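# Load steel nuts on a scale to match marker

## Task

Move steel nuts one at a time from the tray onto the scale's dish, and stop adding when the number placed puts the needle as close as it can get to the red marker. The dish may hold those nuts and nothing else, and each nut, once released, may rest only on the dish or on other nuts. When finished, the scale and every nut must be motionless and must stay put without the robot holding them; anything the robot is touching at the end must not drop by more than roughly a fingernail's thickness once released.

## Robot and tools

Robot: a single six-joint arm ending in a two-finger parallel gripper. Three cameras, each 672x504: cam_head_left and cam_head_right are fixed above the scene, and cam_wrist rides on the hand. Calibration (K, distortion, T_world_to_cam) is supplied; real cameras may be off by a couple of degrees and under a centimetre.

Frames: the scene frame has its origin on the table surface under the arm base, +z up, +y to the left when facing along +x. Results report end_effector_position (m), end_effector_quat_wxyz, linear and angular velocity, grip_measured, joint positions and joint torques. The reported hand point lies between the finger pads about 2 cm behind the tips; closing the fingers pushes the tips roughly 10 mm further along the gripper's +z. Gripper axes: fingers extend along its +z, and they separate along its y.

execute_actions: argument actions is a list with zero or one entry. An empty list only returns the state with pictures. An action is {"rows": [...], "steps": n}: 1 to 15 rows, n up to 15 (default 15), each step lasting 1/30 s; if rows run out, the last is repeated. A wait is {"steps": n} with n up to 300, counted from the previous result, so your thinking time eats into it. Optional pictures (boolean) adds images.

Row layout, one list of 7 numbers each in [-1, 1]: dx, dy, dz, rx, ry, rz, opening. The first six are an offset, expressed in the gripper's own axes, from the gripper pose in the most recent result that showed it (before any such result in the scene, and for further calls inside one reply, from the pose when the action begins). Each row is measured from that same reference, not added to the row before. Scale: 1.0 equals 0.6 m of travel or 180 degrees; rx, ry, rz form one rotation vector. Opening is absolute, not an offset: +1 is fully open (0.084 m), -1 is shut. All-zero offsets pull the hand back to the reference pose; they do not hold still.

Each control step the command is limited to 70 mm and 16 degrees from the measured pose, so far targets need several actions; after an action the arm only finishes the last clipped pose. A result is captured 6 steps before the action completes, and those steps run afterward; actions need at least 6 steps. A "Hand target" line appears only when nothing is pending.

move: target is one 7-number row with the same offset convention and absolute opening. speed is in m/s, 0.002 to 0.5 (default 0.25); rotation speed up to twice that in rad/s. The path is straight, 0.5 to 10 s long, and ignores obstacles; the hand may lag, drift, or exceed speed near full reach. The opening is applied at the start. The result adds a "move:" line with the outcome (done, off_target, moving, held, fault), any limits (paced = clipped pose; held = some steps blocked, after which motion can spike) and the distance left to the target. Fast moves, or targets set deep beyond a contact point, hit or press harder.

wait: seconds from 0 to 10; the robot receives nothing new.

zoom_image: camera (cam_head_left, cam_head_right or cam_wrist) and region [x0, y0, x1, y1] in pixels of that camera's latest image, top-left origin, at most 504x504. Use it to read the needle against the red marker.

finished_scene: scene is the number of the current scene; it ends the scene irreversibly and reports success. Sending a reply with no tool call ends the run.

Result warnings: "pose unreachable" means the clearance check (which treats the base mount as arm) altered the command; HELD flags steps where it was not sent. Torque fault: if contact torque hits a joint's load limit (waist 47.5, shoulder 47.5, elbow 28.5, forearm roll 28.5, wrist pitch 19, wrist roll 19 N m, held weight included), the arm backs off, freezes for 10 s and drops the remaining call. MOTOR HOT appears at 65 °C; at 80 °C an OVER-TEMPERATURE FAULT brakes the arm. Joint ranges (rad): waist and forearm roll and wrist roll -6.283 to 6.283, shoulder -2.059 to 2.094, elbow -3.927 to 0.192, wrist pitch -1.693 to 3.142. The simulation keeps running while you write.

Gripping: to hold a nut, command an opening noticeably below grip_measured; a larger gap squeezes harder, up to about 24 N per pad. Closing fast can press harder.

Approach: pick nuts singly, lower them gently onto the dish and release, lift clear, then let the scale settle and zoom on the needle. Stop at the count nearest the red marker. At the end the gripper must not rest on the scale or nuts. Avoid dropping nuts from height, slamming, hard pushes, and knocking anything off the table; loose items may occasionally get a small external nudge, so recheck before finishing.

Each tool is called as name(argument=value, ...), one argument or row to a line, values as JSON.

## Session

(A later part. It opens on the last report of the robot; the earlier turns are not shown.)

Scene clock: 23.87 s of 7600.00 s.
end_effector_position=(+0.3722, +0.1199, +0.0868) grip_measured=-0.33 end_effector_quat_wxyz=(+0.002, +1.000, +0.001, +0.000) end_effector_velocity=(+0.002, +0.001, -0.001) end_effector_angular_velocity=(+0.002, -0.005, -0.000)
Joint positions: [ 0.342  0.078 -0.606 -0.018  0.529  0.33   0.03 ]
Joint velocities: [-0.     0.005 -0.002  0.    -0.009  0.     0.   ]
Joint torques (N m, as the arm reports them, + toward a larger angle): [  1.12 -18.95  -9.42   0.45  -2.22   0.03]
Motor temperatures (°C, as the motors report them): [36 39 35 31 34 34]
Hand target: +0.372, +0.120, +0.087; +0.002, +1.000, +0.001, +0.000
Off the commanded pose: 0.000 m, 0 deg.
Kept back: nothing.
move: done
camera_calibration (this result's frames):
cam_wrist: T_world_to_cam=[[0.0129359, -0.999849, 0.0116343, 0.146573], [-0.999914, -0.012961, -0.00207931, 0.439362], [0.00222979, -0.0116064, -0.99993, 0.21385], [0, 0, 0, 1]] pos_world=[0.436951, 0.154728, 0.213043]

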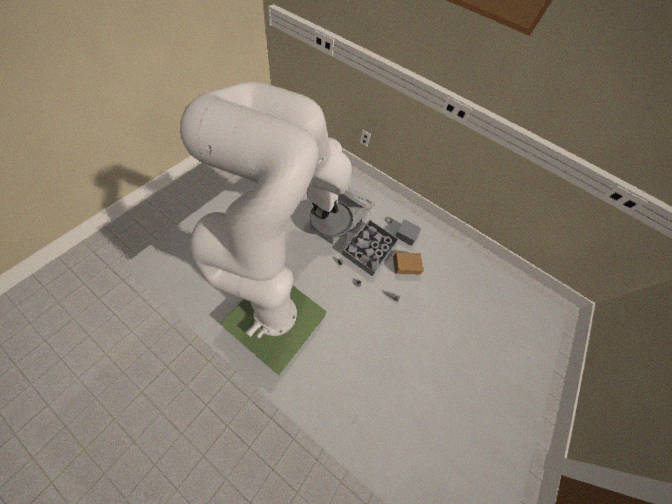

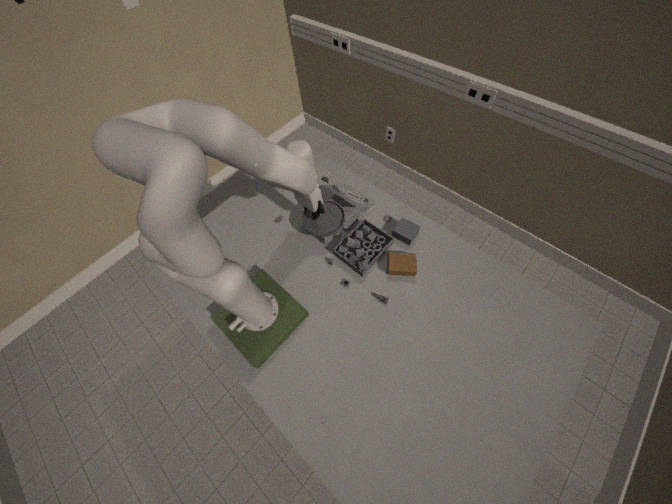

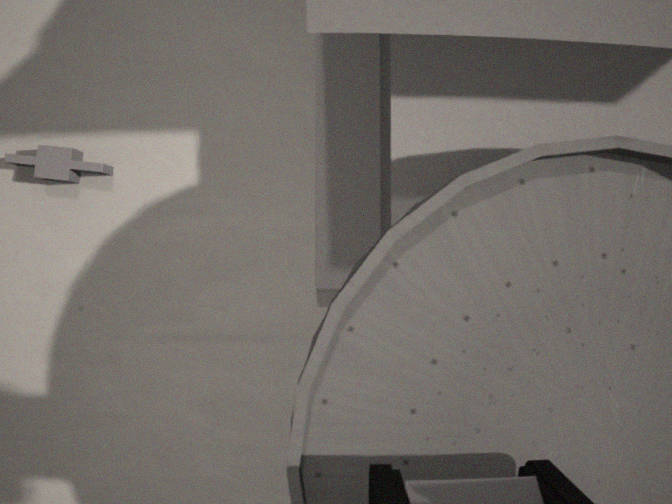

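execute_actions(
  actions=[
    {"rows": [[0,0,0.002,0,0,0,-0.6],[0,0,0.0035,0,0,0,-0.6],[0,0,0.0035,0,0,0,-0.6],[0,0,0.0035,0,0,0,-0.6],[0,0,0.0035,0,0,0,-0.6],[0,0,0.0035,0,0,0,-0.6],[0,0,0.0035,0,0,0,-0.3],[0,0,0.0035,0,0,0,-0.2],[0,0,0.0035,0,0,0,-0.15]], "steps": 14},
  ],
)

move(
  target=[0, 0, -0.07, 0, 0, 0, -0.15],
  speed=0.15,
)

move(
  target=[0.19, 0.115, -0.14, 0, 0, 0, -0.05],
  speed=0.3,
)

Scene clock: 24.57 s of 7600.00 s.
end_effector_position=(+0.3720, +0.1199, +0.0848) grip_measured=-0.33 end_effector_quat_wxyz=(+0.002, +1.000, +0.001, +0.000) end_effector_velocity=(+0.001, +0.000, -0.001) end_effector_angular_velocity=(+0.001, -0.004, +0.000)
Joint positions: [ 0.342  0.084 -0.606 -0.019  0.523  0.33   0.03 ]
Joint velocities: [-0.     0.006 -0.001 -0.002 -0.009  0.001  0.009]
Joint torques (N m, as the arm reports them, + toward a larger angle): [  1.01 -18.74  -9.31   0.33  -2.25   0.03]
Motor temperatures (°C, as the motors report them): [36 39 35 31 34 34]
Steps of this call (steps 1 to 13: nothing new was sent; steps 14 to 21: the first 8 steps of this action). Readings (end_effector_position):
14: (+0.3721, +0.1199, +0.0866)
15: (+0.3722, +0.1200, +0.0864)
17: (+0.3722, +0.1200, +0.0858)
21: the state above

Scene clock: 25.80 s of 7600.00 s.
end_effector_position=(+0.3720, +0.1199, +0.1263) grip_measured=-0.16 end_effector_quat_wxyz=(+0.002, +1.000, +0.001, +0.000) end_effector_velocity=(+0.001, +0.000, +0.003) end_effector_angular_velocity=(+0.001, -0.001, -0.001)
Joint positions: [ 0.343 -0.032 -0.626 -0.016  0.658  0.328  0.037]
Joint velocities: [ 0.    -0.005 -0.003  0.001  0.007  0.     0.   ]
Joint torques (N m, as the arm reports them, + toward a larger angle): [  0.97 -17.15 -10.06   0.6   -1.91   0.12]
Motor temperatures (°C, as the motors report them): [36 39 35 31 34 34]
Hand target: +0.372, +0.120, +0.127; +0.002, +1.000, +0.001, +0.001
Off your previous action's commanded pose: 0.000 m, 0 deg at its last step (step 6 of this call).
Off the commanded pose: 0.001 m, 0 deg.
Kept back: nothing.
move: done
camera_calibration (this result's frames):
cam_wrist: T_world_to_cam=[[0.0127799, -0.999846, 0.0119973, 0.146105], [-0.999917, -0.0128012, -0.00170558, 0.439228], [0.0018589, -0.0119745, -0.999927, 0.25352], [0, 0, 0, 1]] pos_world=[0.436853, 0.154741, 0.252497]

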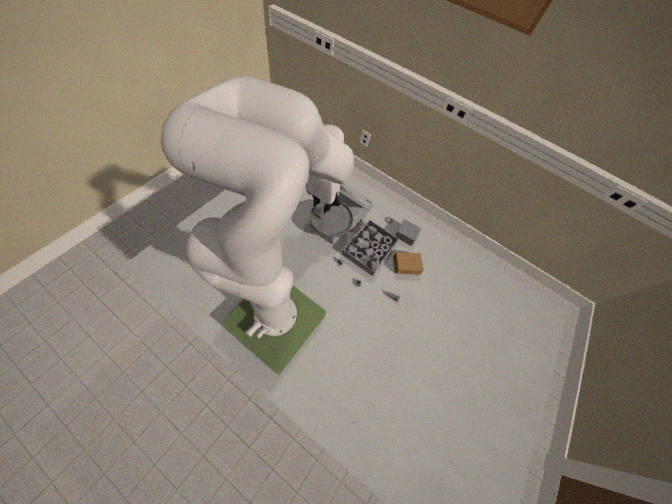

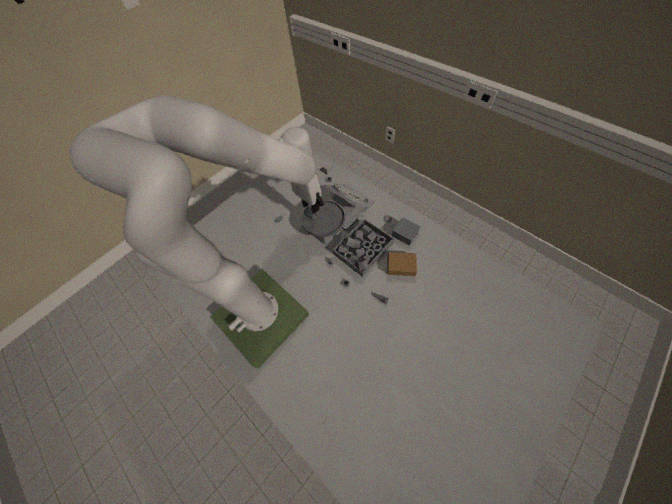

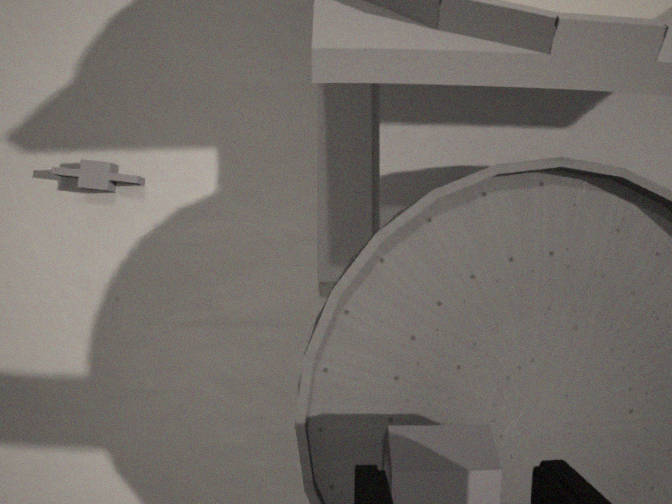

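Scene clock: 26.97 s of 7600.00 s.
end_effector_position=(+0.4855, +0.0510, +0.2103) grip_measured=-0.06 end_effector_quat_wxyz=(+0.002, +1.000, +0.000, -0.000) end_effector_velocity=(+0.002, -0.000, +0.001) end_effector_angular_velocity=(+0.000, +0.001, -0.001)
Joint positions: [ 0.137  0.114 -1.084 -0.011  0.969  0.116  0.041]
Joint velocities: [-0.001  0.004 -0.009  0.001  0.006 -0.001  0.   ]
Joint torques (N m, as the arm reports them, + toward a larger angle): [  0.86 -22.13 -11.05   0.22  -1.95   0.  ]
Motor temperatures (°C, as the motors report them): [36 39 35 31 34 34]
Hand target: +0.486, +0.051, +0.211; +0.002, +1.000, +0.000, +0.000
Off the commanded pose: 0.001 m, 0 deg.
Kept back: nothing.
move: done
camera_calibration (this result's frames):
cam_wrist: T_world_to_cam=[[0.0125428, -0.999851, 0.0118592, 0.0749031], [-0.999921, -0.0125571, -0.0011314, 0.551803], [0.00128014, -0.011844, -0.999929, 0.336765], [0, 0, 0, 1]] pos_world=[0.550388, 0.0858096, 0.336477]

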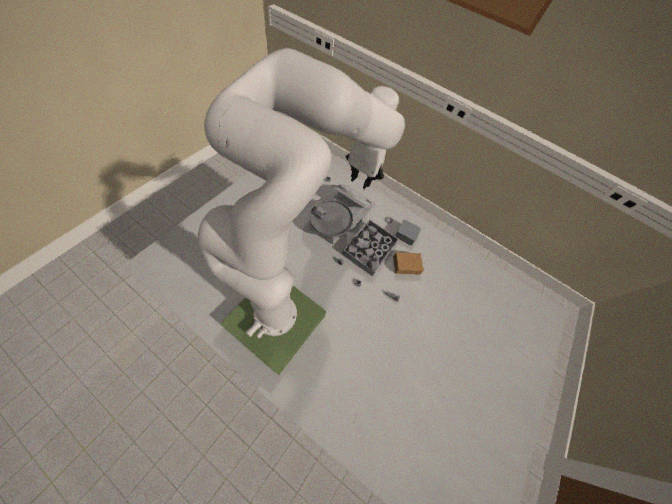

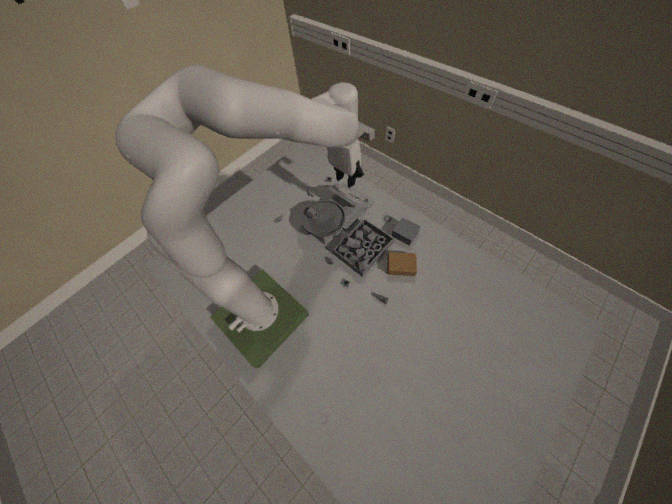

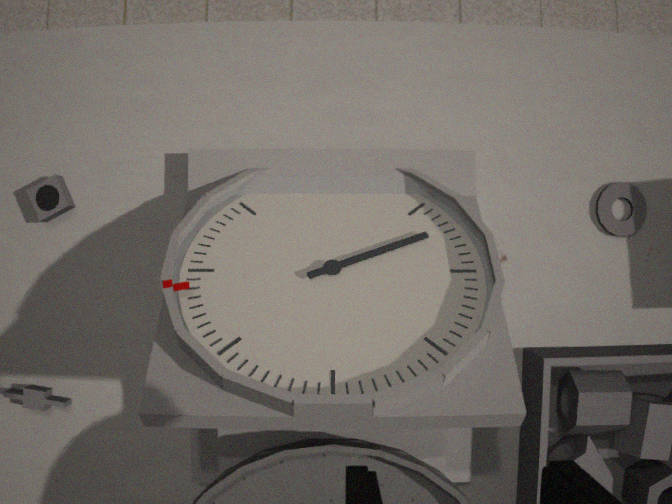

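zoom_image(
  camera="cam_wrist",
  region=[320, 180, 500, 300],
)

zoom_image(
  camera="cam_wrist",
  region=[150, 230, 290, 370],
)

Region (320, 180, 500, 300) of cam_wrist's 672x504 image, scaled by 2.800, with more detail than that image has.

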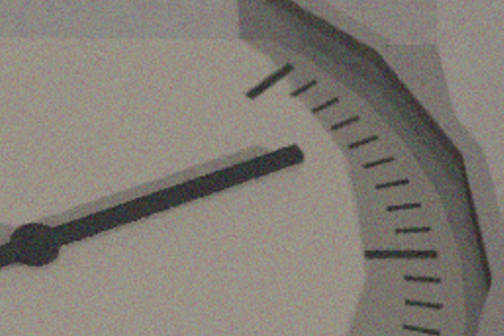

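Region (150, 230, 290, 370) of cam_wrist's 672x504 image, scaled by 3.600, with more detail than that image has.

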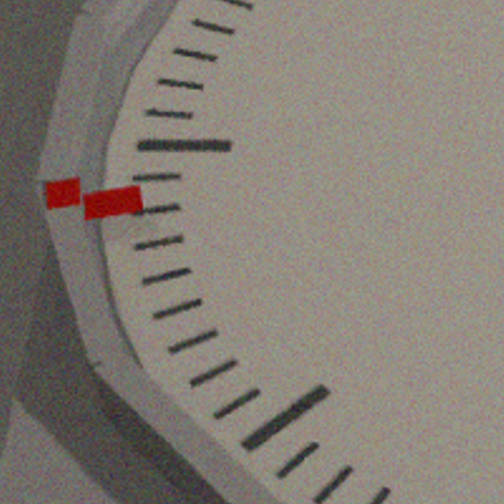

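move(
  target=[-0.234, 0.292, 0.067, 0, 0, 0, -0.05],
  speed=0.35,
)

Scene clock: 29.80 s of 7600.00 s.
end_effector_position=(+0.3448, -0.1232, +0.1702) grip_measured=-0.06 end_effector_quat_wxyz=(+0.001, +1.000, +0.001, -0.000) end_effector_velocity=(-0.002, -0.002, -0.000) end_effector_angular_velocity=(+0.001, +0.001, +0.001)
Joint positions: [-0.312 -0.225 -0.578 -0.009  0.8   -0.333  0.041]
Joint velocities: [-0.008 -0.004  0.004  0.001  0.001 -0.01   0.   ]
Joint torques (N m, as the arm reports them, + toward a larger angle): [  1.15 -14.4  -10.7    0.58  -1.84   0.  ]
Motor temperatures (°C, as the motors report them): [36 39 35 31 34 34]
Hand target: +0.345, -0.123, +0.170; +0.001, +1.000, +0.001, -0.000
Off the commanded pose: 0.001 m, 0 deg.
Kept back: nothing.
move: done
camera_calibration (this result's frames):
cam_wrist: T_world_to_cam=[[0.0132205, -0.99986, 0.0102367, -0.096975], [-0.999912, -0.0132267, -0.000545293, 0.408757], [0.000680615, -0.0102286, -0.999947, 0.295228], [0, 0, 0, 1]] pos_world=[0.409802, -0.0885351, 0.296428]

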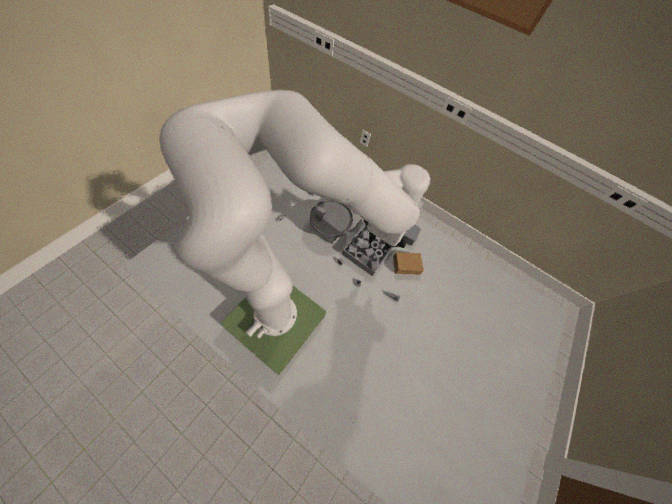

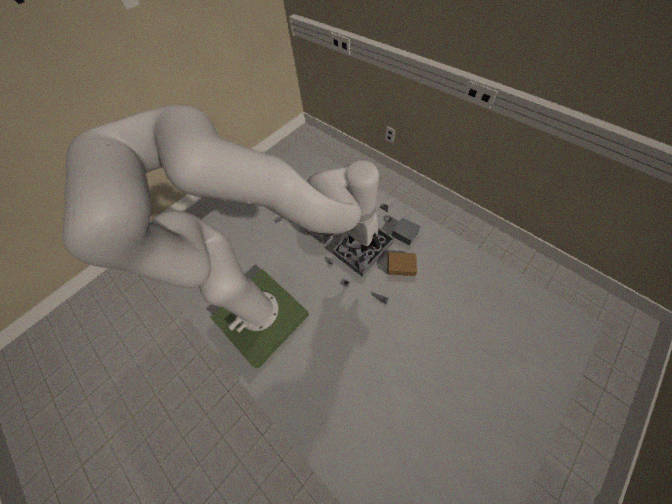

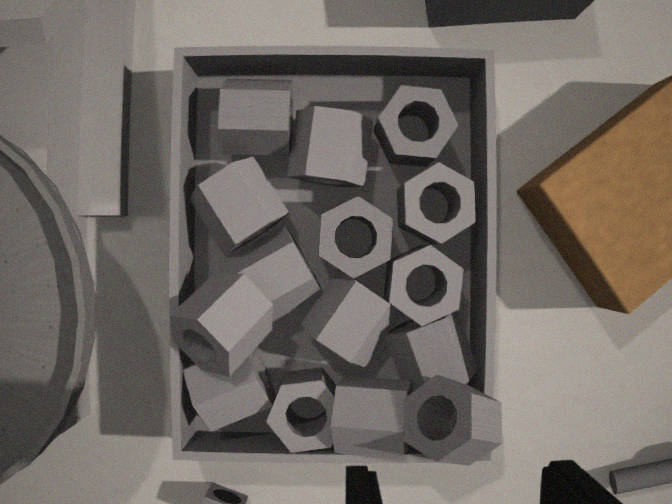

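zoom_image(
  camera="cam_wrist",
  region=[165, 40, 505, 300],
)

zoom_image(
  camera="cam_wrist",
  region=[165, 220, 505, 480],
)

Region (165, 40, 505, 300) of cam_wrist's 672x504 image, scaled by 1.482, with more detail than that image has; it fills the top 385 rows of this view, and the rest is white.

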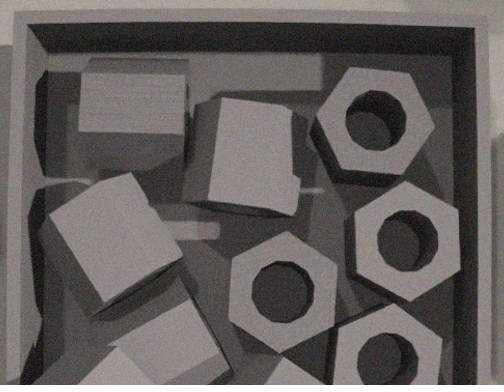

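Region (165, 220, 505, 480) of cam_wrist's 672x504 image, scaled by 1.482, with more detail than that image has; it fills the top 385 rows of this view, and the rest is white.

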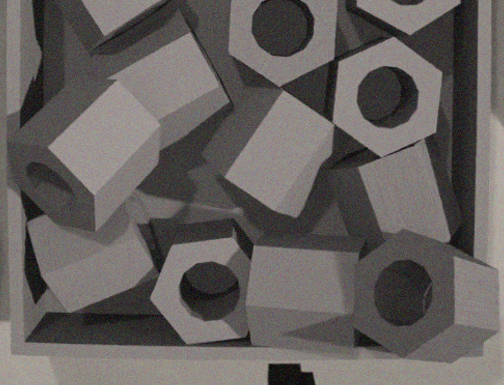

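move(
  target=[0.1887, -0.0625, 0.175, 0, 0, 0.544, -0.14],
  speed=0.5,
)

Scene clock: 34.30 s of 7600.00 s.
end_effector_position=(+0.4581, -0.0861, +0.0656) grip_measured=-0.15 end_effector_quat_wxyz=(-0.001, -0.658, +0.753, -0.001) end_effector_velocity=(-0.000, +0.001, -0.002) end_effector_angular_velocity=(-0.005, +0.005, -0.009)
Joint positions: [-0.157  0.328 -0.886 -0.013  0.555  1.533  0.037]
Joint velocities: [ 0.003  0.005 -0.003 -0.012  0.002  0.022  0.   ]
Joint torques (N m, as the arm reports them, + toward a larger angle): [  1.05 -23.02  -9.07   0.39  -1.99   0.01]
Motor temperatures (°C, as the motors report them): [36 39 35 31 34 34]
Hand target: +0.458, -0.086, +0.065; -0.001, -0.657, +0.754, -0.001
Off the commanded pose: 0.001 m, 0 deg.
Kept back: nothing.
move: done
camera_calibration (this result's frames):
cam_wrist: T_world_to_cam=[[-0.992299, 0.123611, 0.00796614, 0.497216], [0.12359, 0.992329, -0.00300855, 0.0945044], [-0.00827692, -0.00200085, -0.999964, 0.195663], [0, 0, 0, 1]] pos_world=[0.483326, -0.154849, 0.191979]

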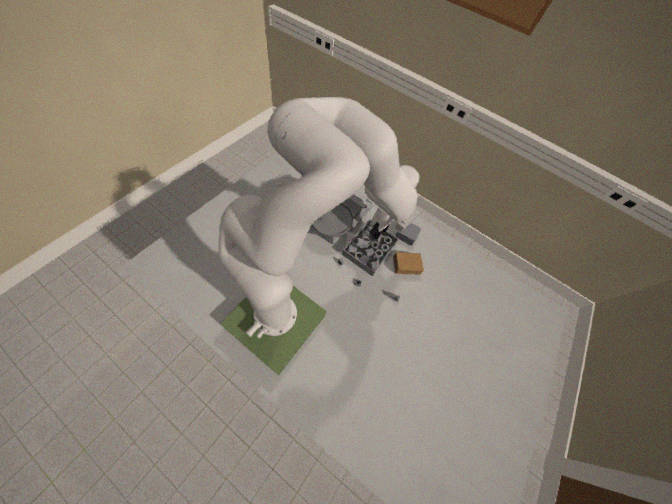

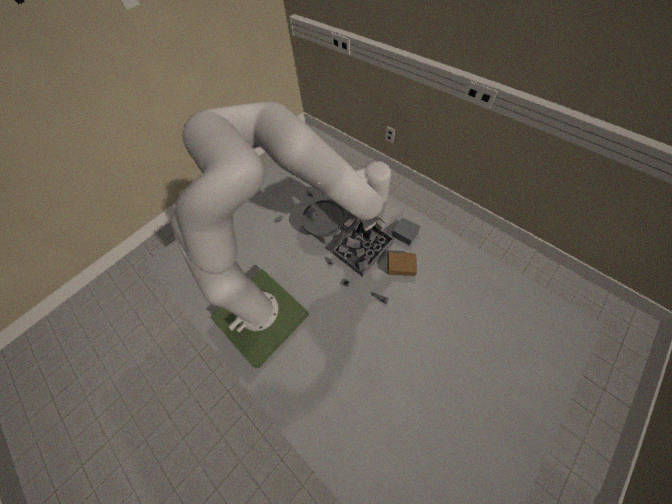

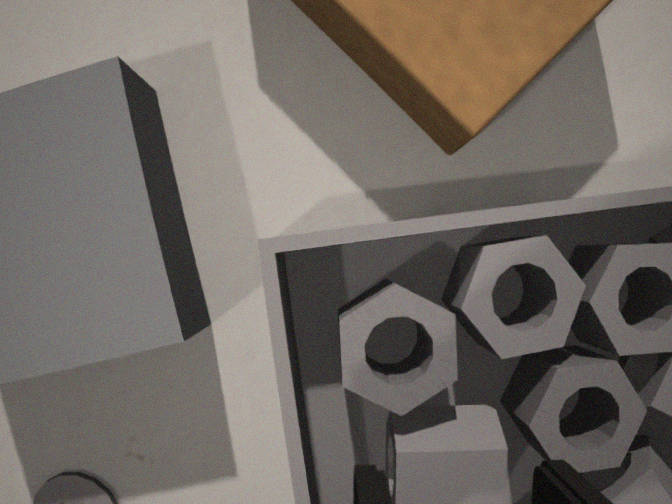

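move(
  target=[-0.004, -0.001, 0.022, 0, 0, 0, -0.14],
  speed=0.05,
)

Scene clock: 35.37 s of 7600.00 s.
end_effector_position=(+0.4591, -0.0838, +0.0526) grip_measured=-0.15 end_effector_quat_wxyz=(-0.001, -0.658, +0.753, -0.001) end_effector_velocity=(+0.001, -0.000, -0.001) end_effector_angular_velocity=(-0.001, -0.003, +0.000)
Joint positions: [-0.152  0.363 -0.889 -0.013  0.522  1.539  0.037]
Joint velocities: [ 0.     0.003 -0.001 -0.    -0.006  0.    -0.   ]
Joint torques (N m, as the arm reports them, + toward a larger angle): [  0.76 -23.43  -8.79   0.47  -2.     0.03]
Motor temperatures (°C, as the motors report them): [36 39 35 31 34 34]
Hand target: +0.459, -0.084, +0.052; -0.001, -0.658, +0.753, -0.001
Off the commanded pose: 0.000 m, 0 deg.
Kept back: nothing.
move: done
camera_calibration (this result's frames):
cam_wrist: T_world_to_cam=[[-0.992303, 0.123586, 0.00783704, 0.498013], [0.123567, 0.992332, -0.002978, 0.0921147], [-0.00814499, -0.00198668, -0.999965, 0.182642], [0, 0, 0, 1]] pos_world=[0.484285, -0.152593, 0.179007]

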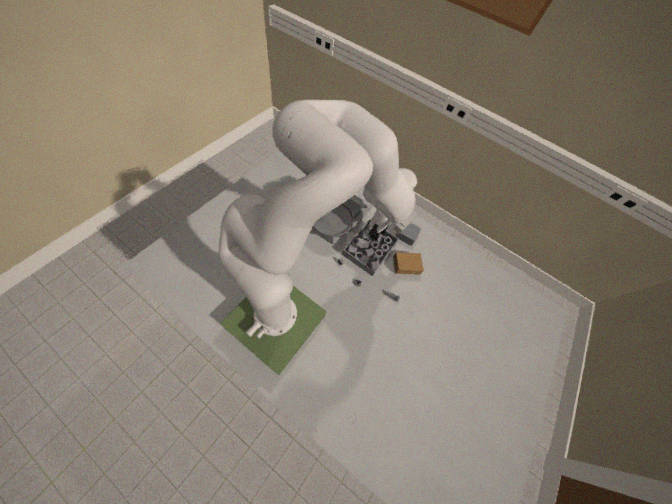

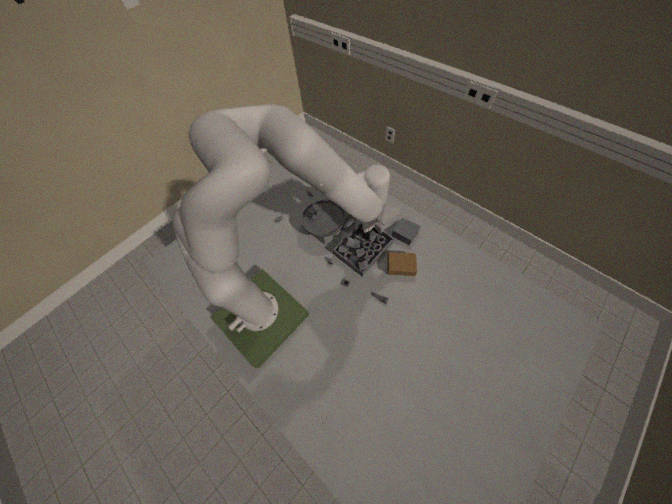

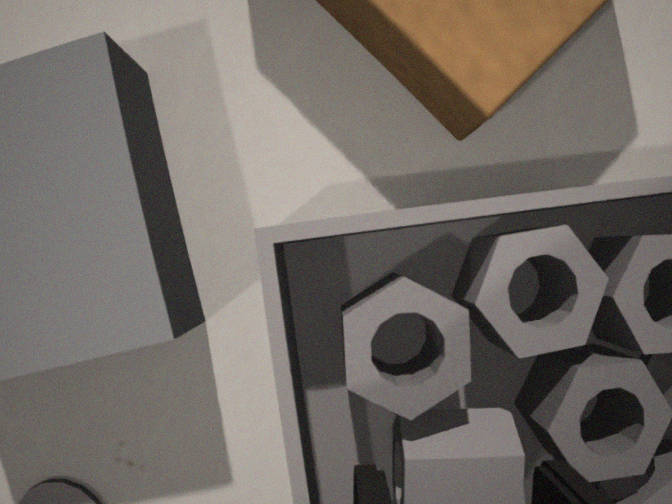

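execute_actions(
  actions=[
    {"rows": [[0,-0.001,0,0,0,0,-0.1],[0,-0.0025,0,0,0,0,-0.06],[0,-0.0025,0,0,0,0,-0.06],[0,-0.0025,0.002,0,0,0,-0.06],[0,-0.0025,0.004,0,0,0,-0.06],[0,-0.0025,0.006,0,0,0,-0.06],[0,-0.0025,0.008,0,0,0,-0.06],[0,-0.0025,0.01,0,0,0,-0.06],[0,-0.0025,0.012,0,0,0,-0.06],[0,-0.0025,0.014,0,0,0,-0.06],[0,-0.0025,0.015,0,0,0,-0.06]], "steps": 15},
  ],
)

move(
  target=[0, -0.0035, 0, 0, 0, 0, -0.16],
  speed=0.02,
)

Scene clock: 37.00 s of 7600.00 s.
end_effector_position=(+0.4606, -0.0840, +0.0495) grip_measured=-0.07 end_effector_quat_wxyz=(-0.000, -0.658, +0.753, -0.001) end_effector_velocity=(-0.004, +0.000, -0.033) end_effector_angular_velocity=(+0.003, +0.014, -0.001)
Joint positions: [-0.152  0.375 -0.895 -0.014  0.516  1.539  0.041]
Joint velocities: [-0.001  0.084 -0.004 -0.001 -0.067  0.001  0.   ]
Joint torques (N m, as the arm reports them, + toward a larger angle): [  0.97 -23.05  -8.78   0.59  -2.14   0.13]
Motor temperatures (°C, as the motors report them): [36 39 35 31 34 34]
Steps of this call (steps 1 to 40: nothing new was sent; steps 41 to 49: the first 9 steps of this action). Readings (end_effector_position):
41: (+0.4591, -0.0838, +0.0524)
42: (+0.4592, -0.0838, +0.0524)
44: (+0.4598, -0.0839, +0.0524)
48: (+0.4607, -0.0841, +0.0506)
49: the state above

Scene clock: 38.07 s of 7600.00 s.
end_effector_position=(+0.4620, -0.0843, +0.0435) grip_measured=-0.17 end_effector_quat_wxyz=(-0.001, -0.658, +0.753, -0.000) end_effector_velocity=(+0.000, -0.000, -0.000) end_effector_angular_velocity=(+0.001, +0.001, -0.002)
Joint positions: [-0.152  0.395 -0.903 -0.014  0.507  1.54   0.037]
Joint velocities: [-0.     0.003 -0.003  0.002  0.002 -0.    -0.   ]
Joint torques (N m, as the arm reports them, + toward a larger angle): [  1.06 -23.19  -8.29   0.48  -2.37  -0.12]
Motor temperatures (°C, as the motors report them): [36 39 35 31 34 34]
Hand target: +0.462, -0.084, +0.044; -0.001, -0.658, +0.753, -0.000
Off your previous action's commanded pose: 0.001 m, 0 deg at its last step (step 6 of this call).
Off the commanded pose: 0.000 m, 0 deg.
Kept back: nothing.
move: done
camera_calibration (this result's frames):
cam_wrist: T_world_to_cam=[[-0.992269, 0.123741, 0.00950989, 0.5009], [0.123718, 0.992313, -0.00288031, 0.0921218], [-0.0097932, -0.00168149, -0.999951, 0.174326], [0, 0, 0, 1]] pos_world=[0.487338, -0.153102, 0.169819]

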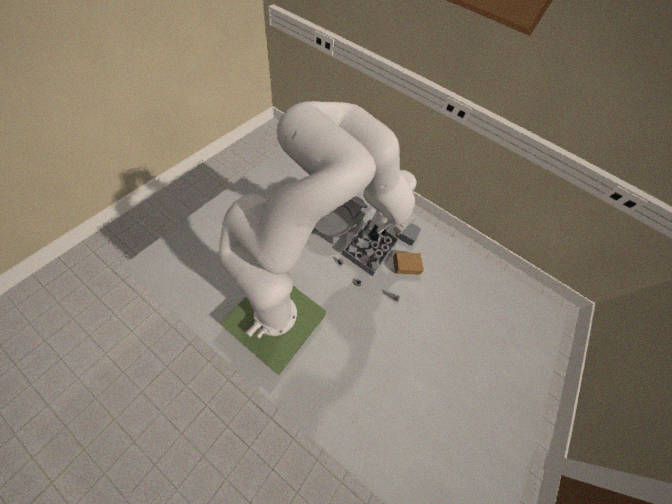

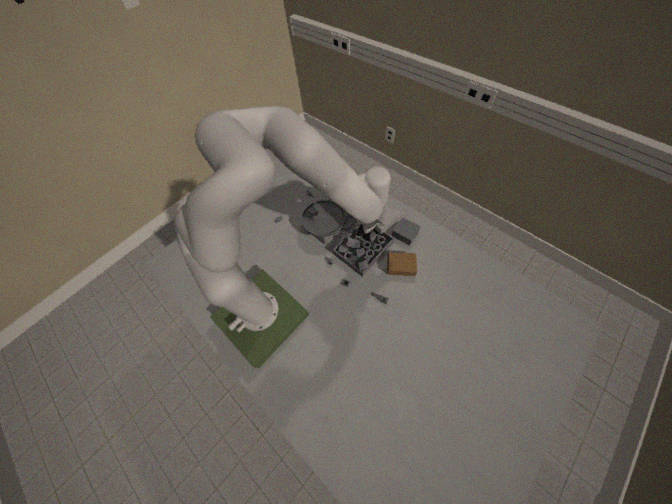

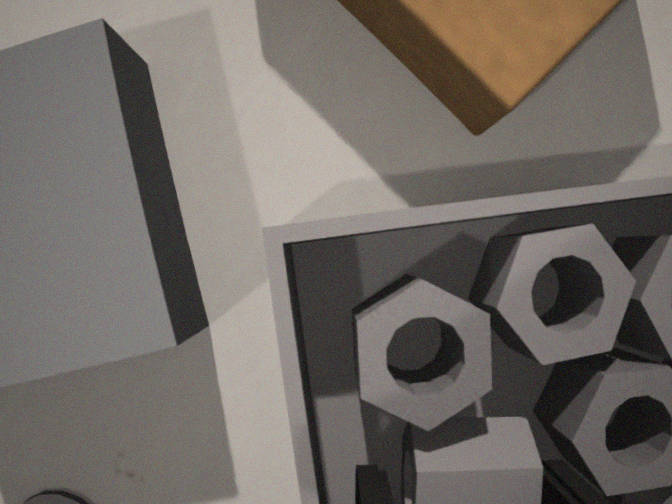

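move(
  target=[0.011, -0.003, 0, 0, 0, 0, -0.16],
  speed=0.03,
)

move(
  target=[0, 0.001, 0.022, 0, 0, 0, -0.16],
  speed=0.04,
)

Scene clock: 39.00 s of 7600.00 s.
end_effector_position=(+0.4623, -0.0908, +0.0431) grip_measured=-0.18 end_effector_quat_wxyz=(-0.001, -0.658, +0.753, +0.001) end_effector_velocity=(+0.001, -0.002, +0.001) end_effector_angular_velocity=(-0.000, -0.000, +0.002)
Joint positions: [-0.166  0.4   -0.911 -0.014  0.511  1.526  0.036]
Joint velocities: [-0.003 -0.    -0.004  0.     0.003 -0.005  0.   ]
Joint torques (N m, as the arm reports them, + toward a larger angle): [  0.43 -24.97 -10.39   0.52  -3.41  -0.01]
Motor temperatures (°C, as the motors report them): [36 39 35 31 34 34]
Hand target: +0.463, -0.091, +0.043; -0.001, -0.658, +0.753, +0.000
Off the commanded pose: 0.001 m, 0 deg.
Kept back: nothing.
move: done
camera_calibration (this result's frames):
cam_wrist: T_world_to_cam=[[-0.992258, 0.123717, 0.0109092, 0.501966], [0.123694, 0.992317, -0.00276921, 0.0985136], [-0.0111679, -0.00139837, -0.999937, 0.174631], [0, 0, 0, 1]] pos_world=[0.487844, -0.159614, 0.169417]

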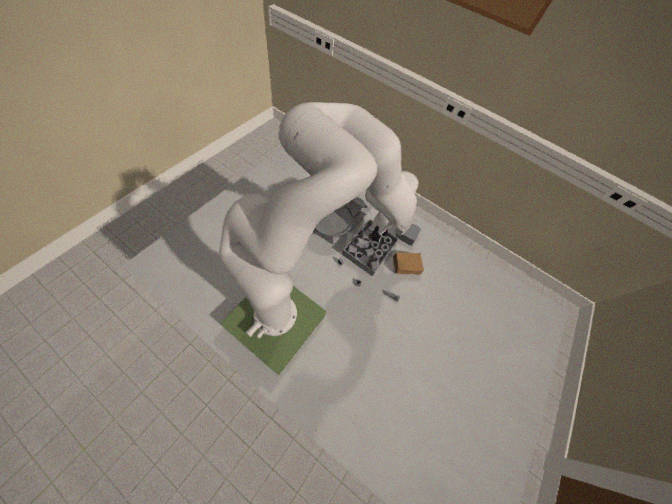

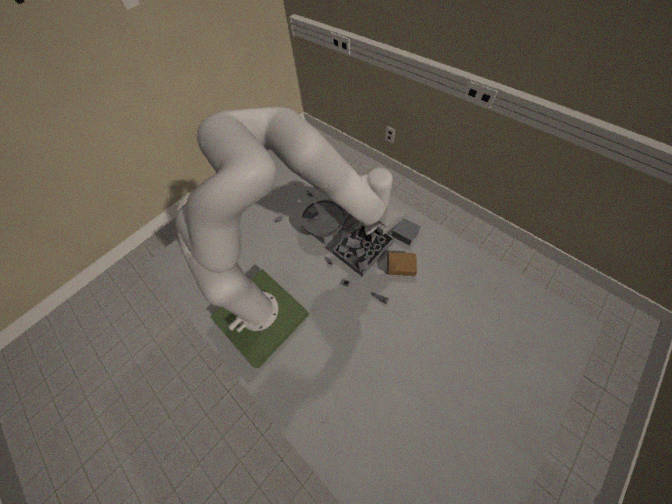

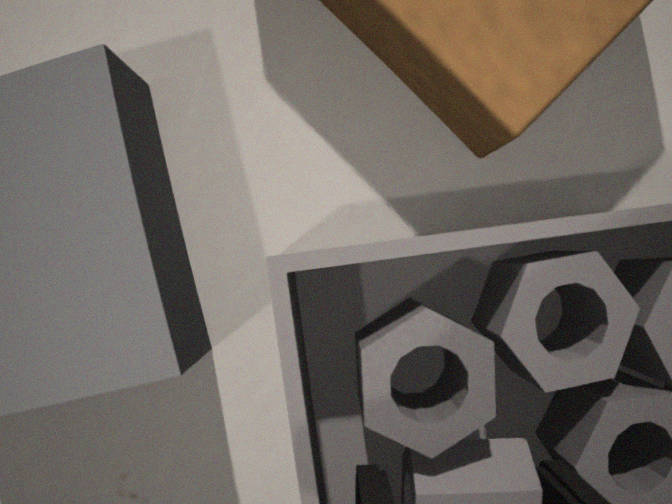

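Scene clock: 39.77 s of 7600.00 s.
end_effector_position=(+0.4618, -0.0907, +0.0302) grip_measured=-0.18 end_effector_quat_wxyz=(-0.001, -0.658, +0.753, +0.000) end_effector_velocity=(-0.000, -0.000, -0.002) end_effector_angular_velocity=(+0.001, +0.000, -0.002)
Joint positions: [-0.166  0.433 -0.912 -0.014  0.478  1.526  0.036]
Joint velocities: [-0.001  0.004  0.     0.002 -0.004 -0.    -0.   ]
Joint torques (N m, as the arm reports them, + toward a larger angle): [  0.9  -24.36  -9.29   0.25  -3.18  -0.05]
Motor temperatures (°C, as the motors report them): [36 39 35 31 34 34]
Hand target: +0.462, -0.091, +0.030; -0.001, -0.658, +0.753, +0.001
Off the commanded pose: 0.000 m, 0 deg.
Kept back: nothing.
move: done
camera_calibration (this result's frames):
cam_wrist: T_world_to_cam=[[-0.992271, 0.123643, 0.0105574, 0.501629], [0.123621, 0.992326, -0.00272289, 0.0984725], [-0.0108131, -0.00139672, -0.999941, 0.161555], [0, 0, 0, 1]] pos_world=[0.487326, -0.159514, 0.156517]

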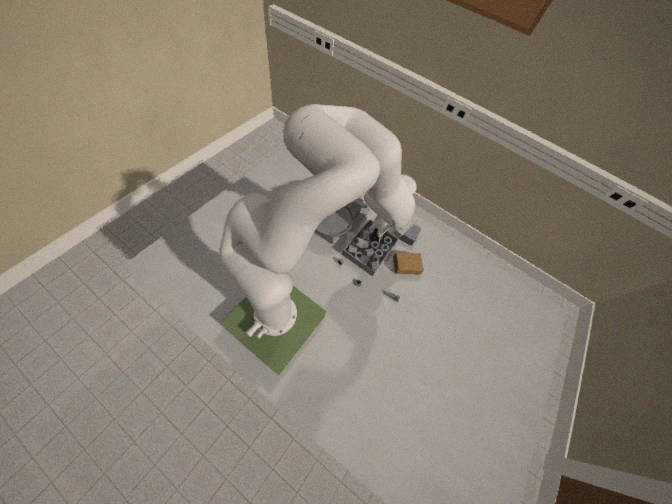

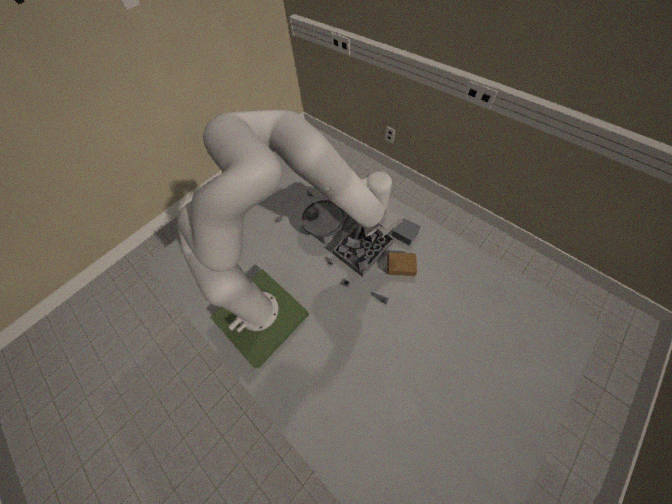

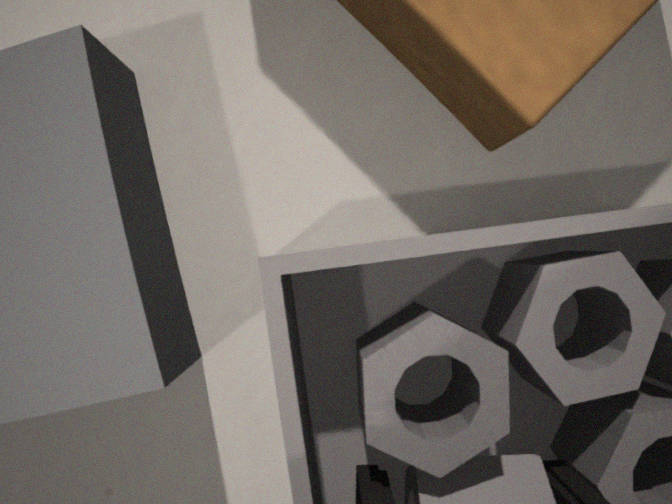

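execute_actions(
  actions=[
    {"rows": [[0,0.001,0,0,0,0,-0.2],[0,0.002,0,0,0,0,-0.24],[0,0.003,0,0,0,0,-0.28],[0,0.004,0,0,0,0,-0.32],[0,0.005,0,0,0,0,-0.4],[0,0.005,0,0,0,0,-0.5],[0,0.005,0,0,0,0,-0.6]], "steps": 12},
  ],
)

move(
  target=[0, 0, -0.17, 0, 0, 0, -0.6],
  speed=0.2,
)

Scene clock: 40.23 s of 7600.00 s.
end_effector_position=(+0.4610, -0.0906, +0.0306) grip_measured=-0.33 end_effector_quat_wxyz=(-0.001, -0.658, +0.753, -0.000) end_effector_velocity=(-0.017, +0.003, -0.002) end_effector_angular_velocity=(+0.003, +0.010, -0.001)
Joint positions: [-0.166  0.43  -0.907 -0.014  0.475  1.526  0.03 ]
Joint velocities: [-0.001 -0.031  0.058  0.001 -0.017 -0.002 -0.   ]
Joint torques (N m, as the arm reports them, + toward a larger angle): [  0.64 -24.35  -8.89   0.21  -2.14   0.02]
Motor temperatures (°C, as the motors report them): [36 39 35 31 34 34]
Steps of this call (steps 1 to 8: nothing new was sent; steps 9 to 14: the first 6 steps of this action). Readings (end_effector_position):
9: (+0.4618, -0.0907, +0.0300)
10: (+0.4620, -0.0907, +0.0302)
12: (+0.4618, -0.0907, +0.0305)
14: the state above

Scene clock: 41.50 s of 7600.00 s.
end_effector_position=(+0.4591, -0.0904, +0.1317) grip_measured=-0.33 end_effector_quat_wxyz=(-0.001, -0.657, +0.753, +0.000) end_effector_velocity=(+0.002, -0.000, +0.004) end_effector_angular_velocity=(-0.001, -0.007, +0.001)
Joint positions: [-0.164  0.181 -0.919 -0.01   0.737  1.523  0.03 ]
Joint velocities: [ 0.001 -0.007 -0.005  0.001  0.005 -0.001 -0.   ]
Joint torques (N m, as the arm reports them, + toward a larger angle): [  0.98 -22.62 -10.51   0.42  -2.15  -0.01]
Motor temperatures (°C, as the motors report them): [36 39 35 31 34 34]
Hand target: +0.459, -0.090, +0.132; -0.001, -0.657, +0.753, -0.000
Off your previous action's commanded pose: 0.001 m, 0 deg at its last step (step 6 of this call).
Off the commanded pose: 0.001 m, 0 deg.
Kept back: nothing.
move: done
camera_calibration (this result's frames):
cam_wrist: T_world_to_cam=[[-0.992231, 0.123965, 0.0105149, 0.497866], [0.123938, 0.992285, -0.00318387, 0.09871], [-0.0108285, -0.00185594, -0.99994, 0.263005], [0, 0, 0, 1]] pos_world=[0.484612, -0.159178, 0.258069]

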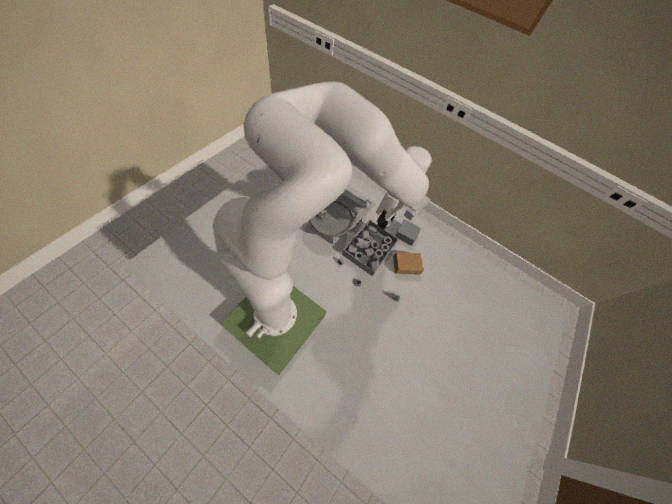

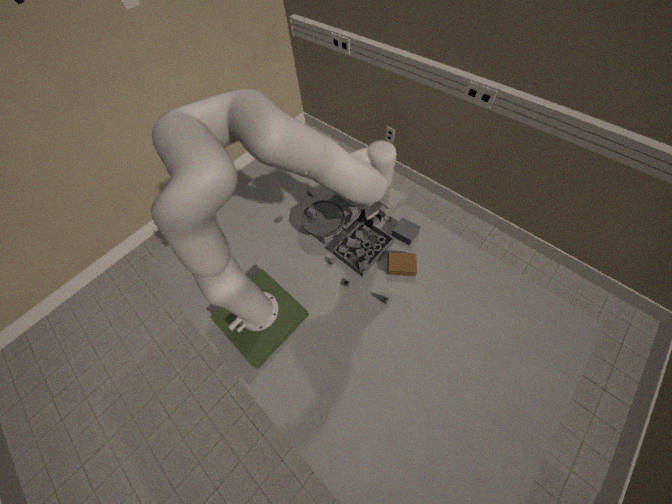

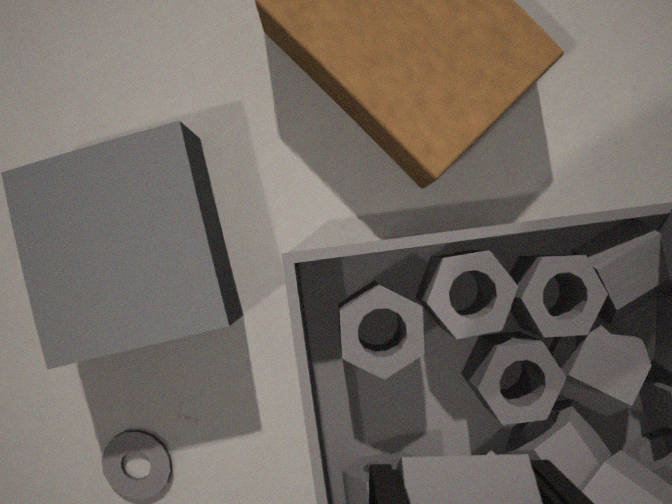

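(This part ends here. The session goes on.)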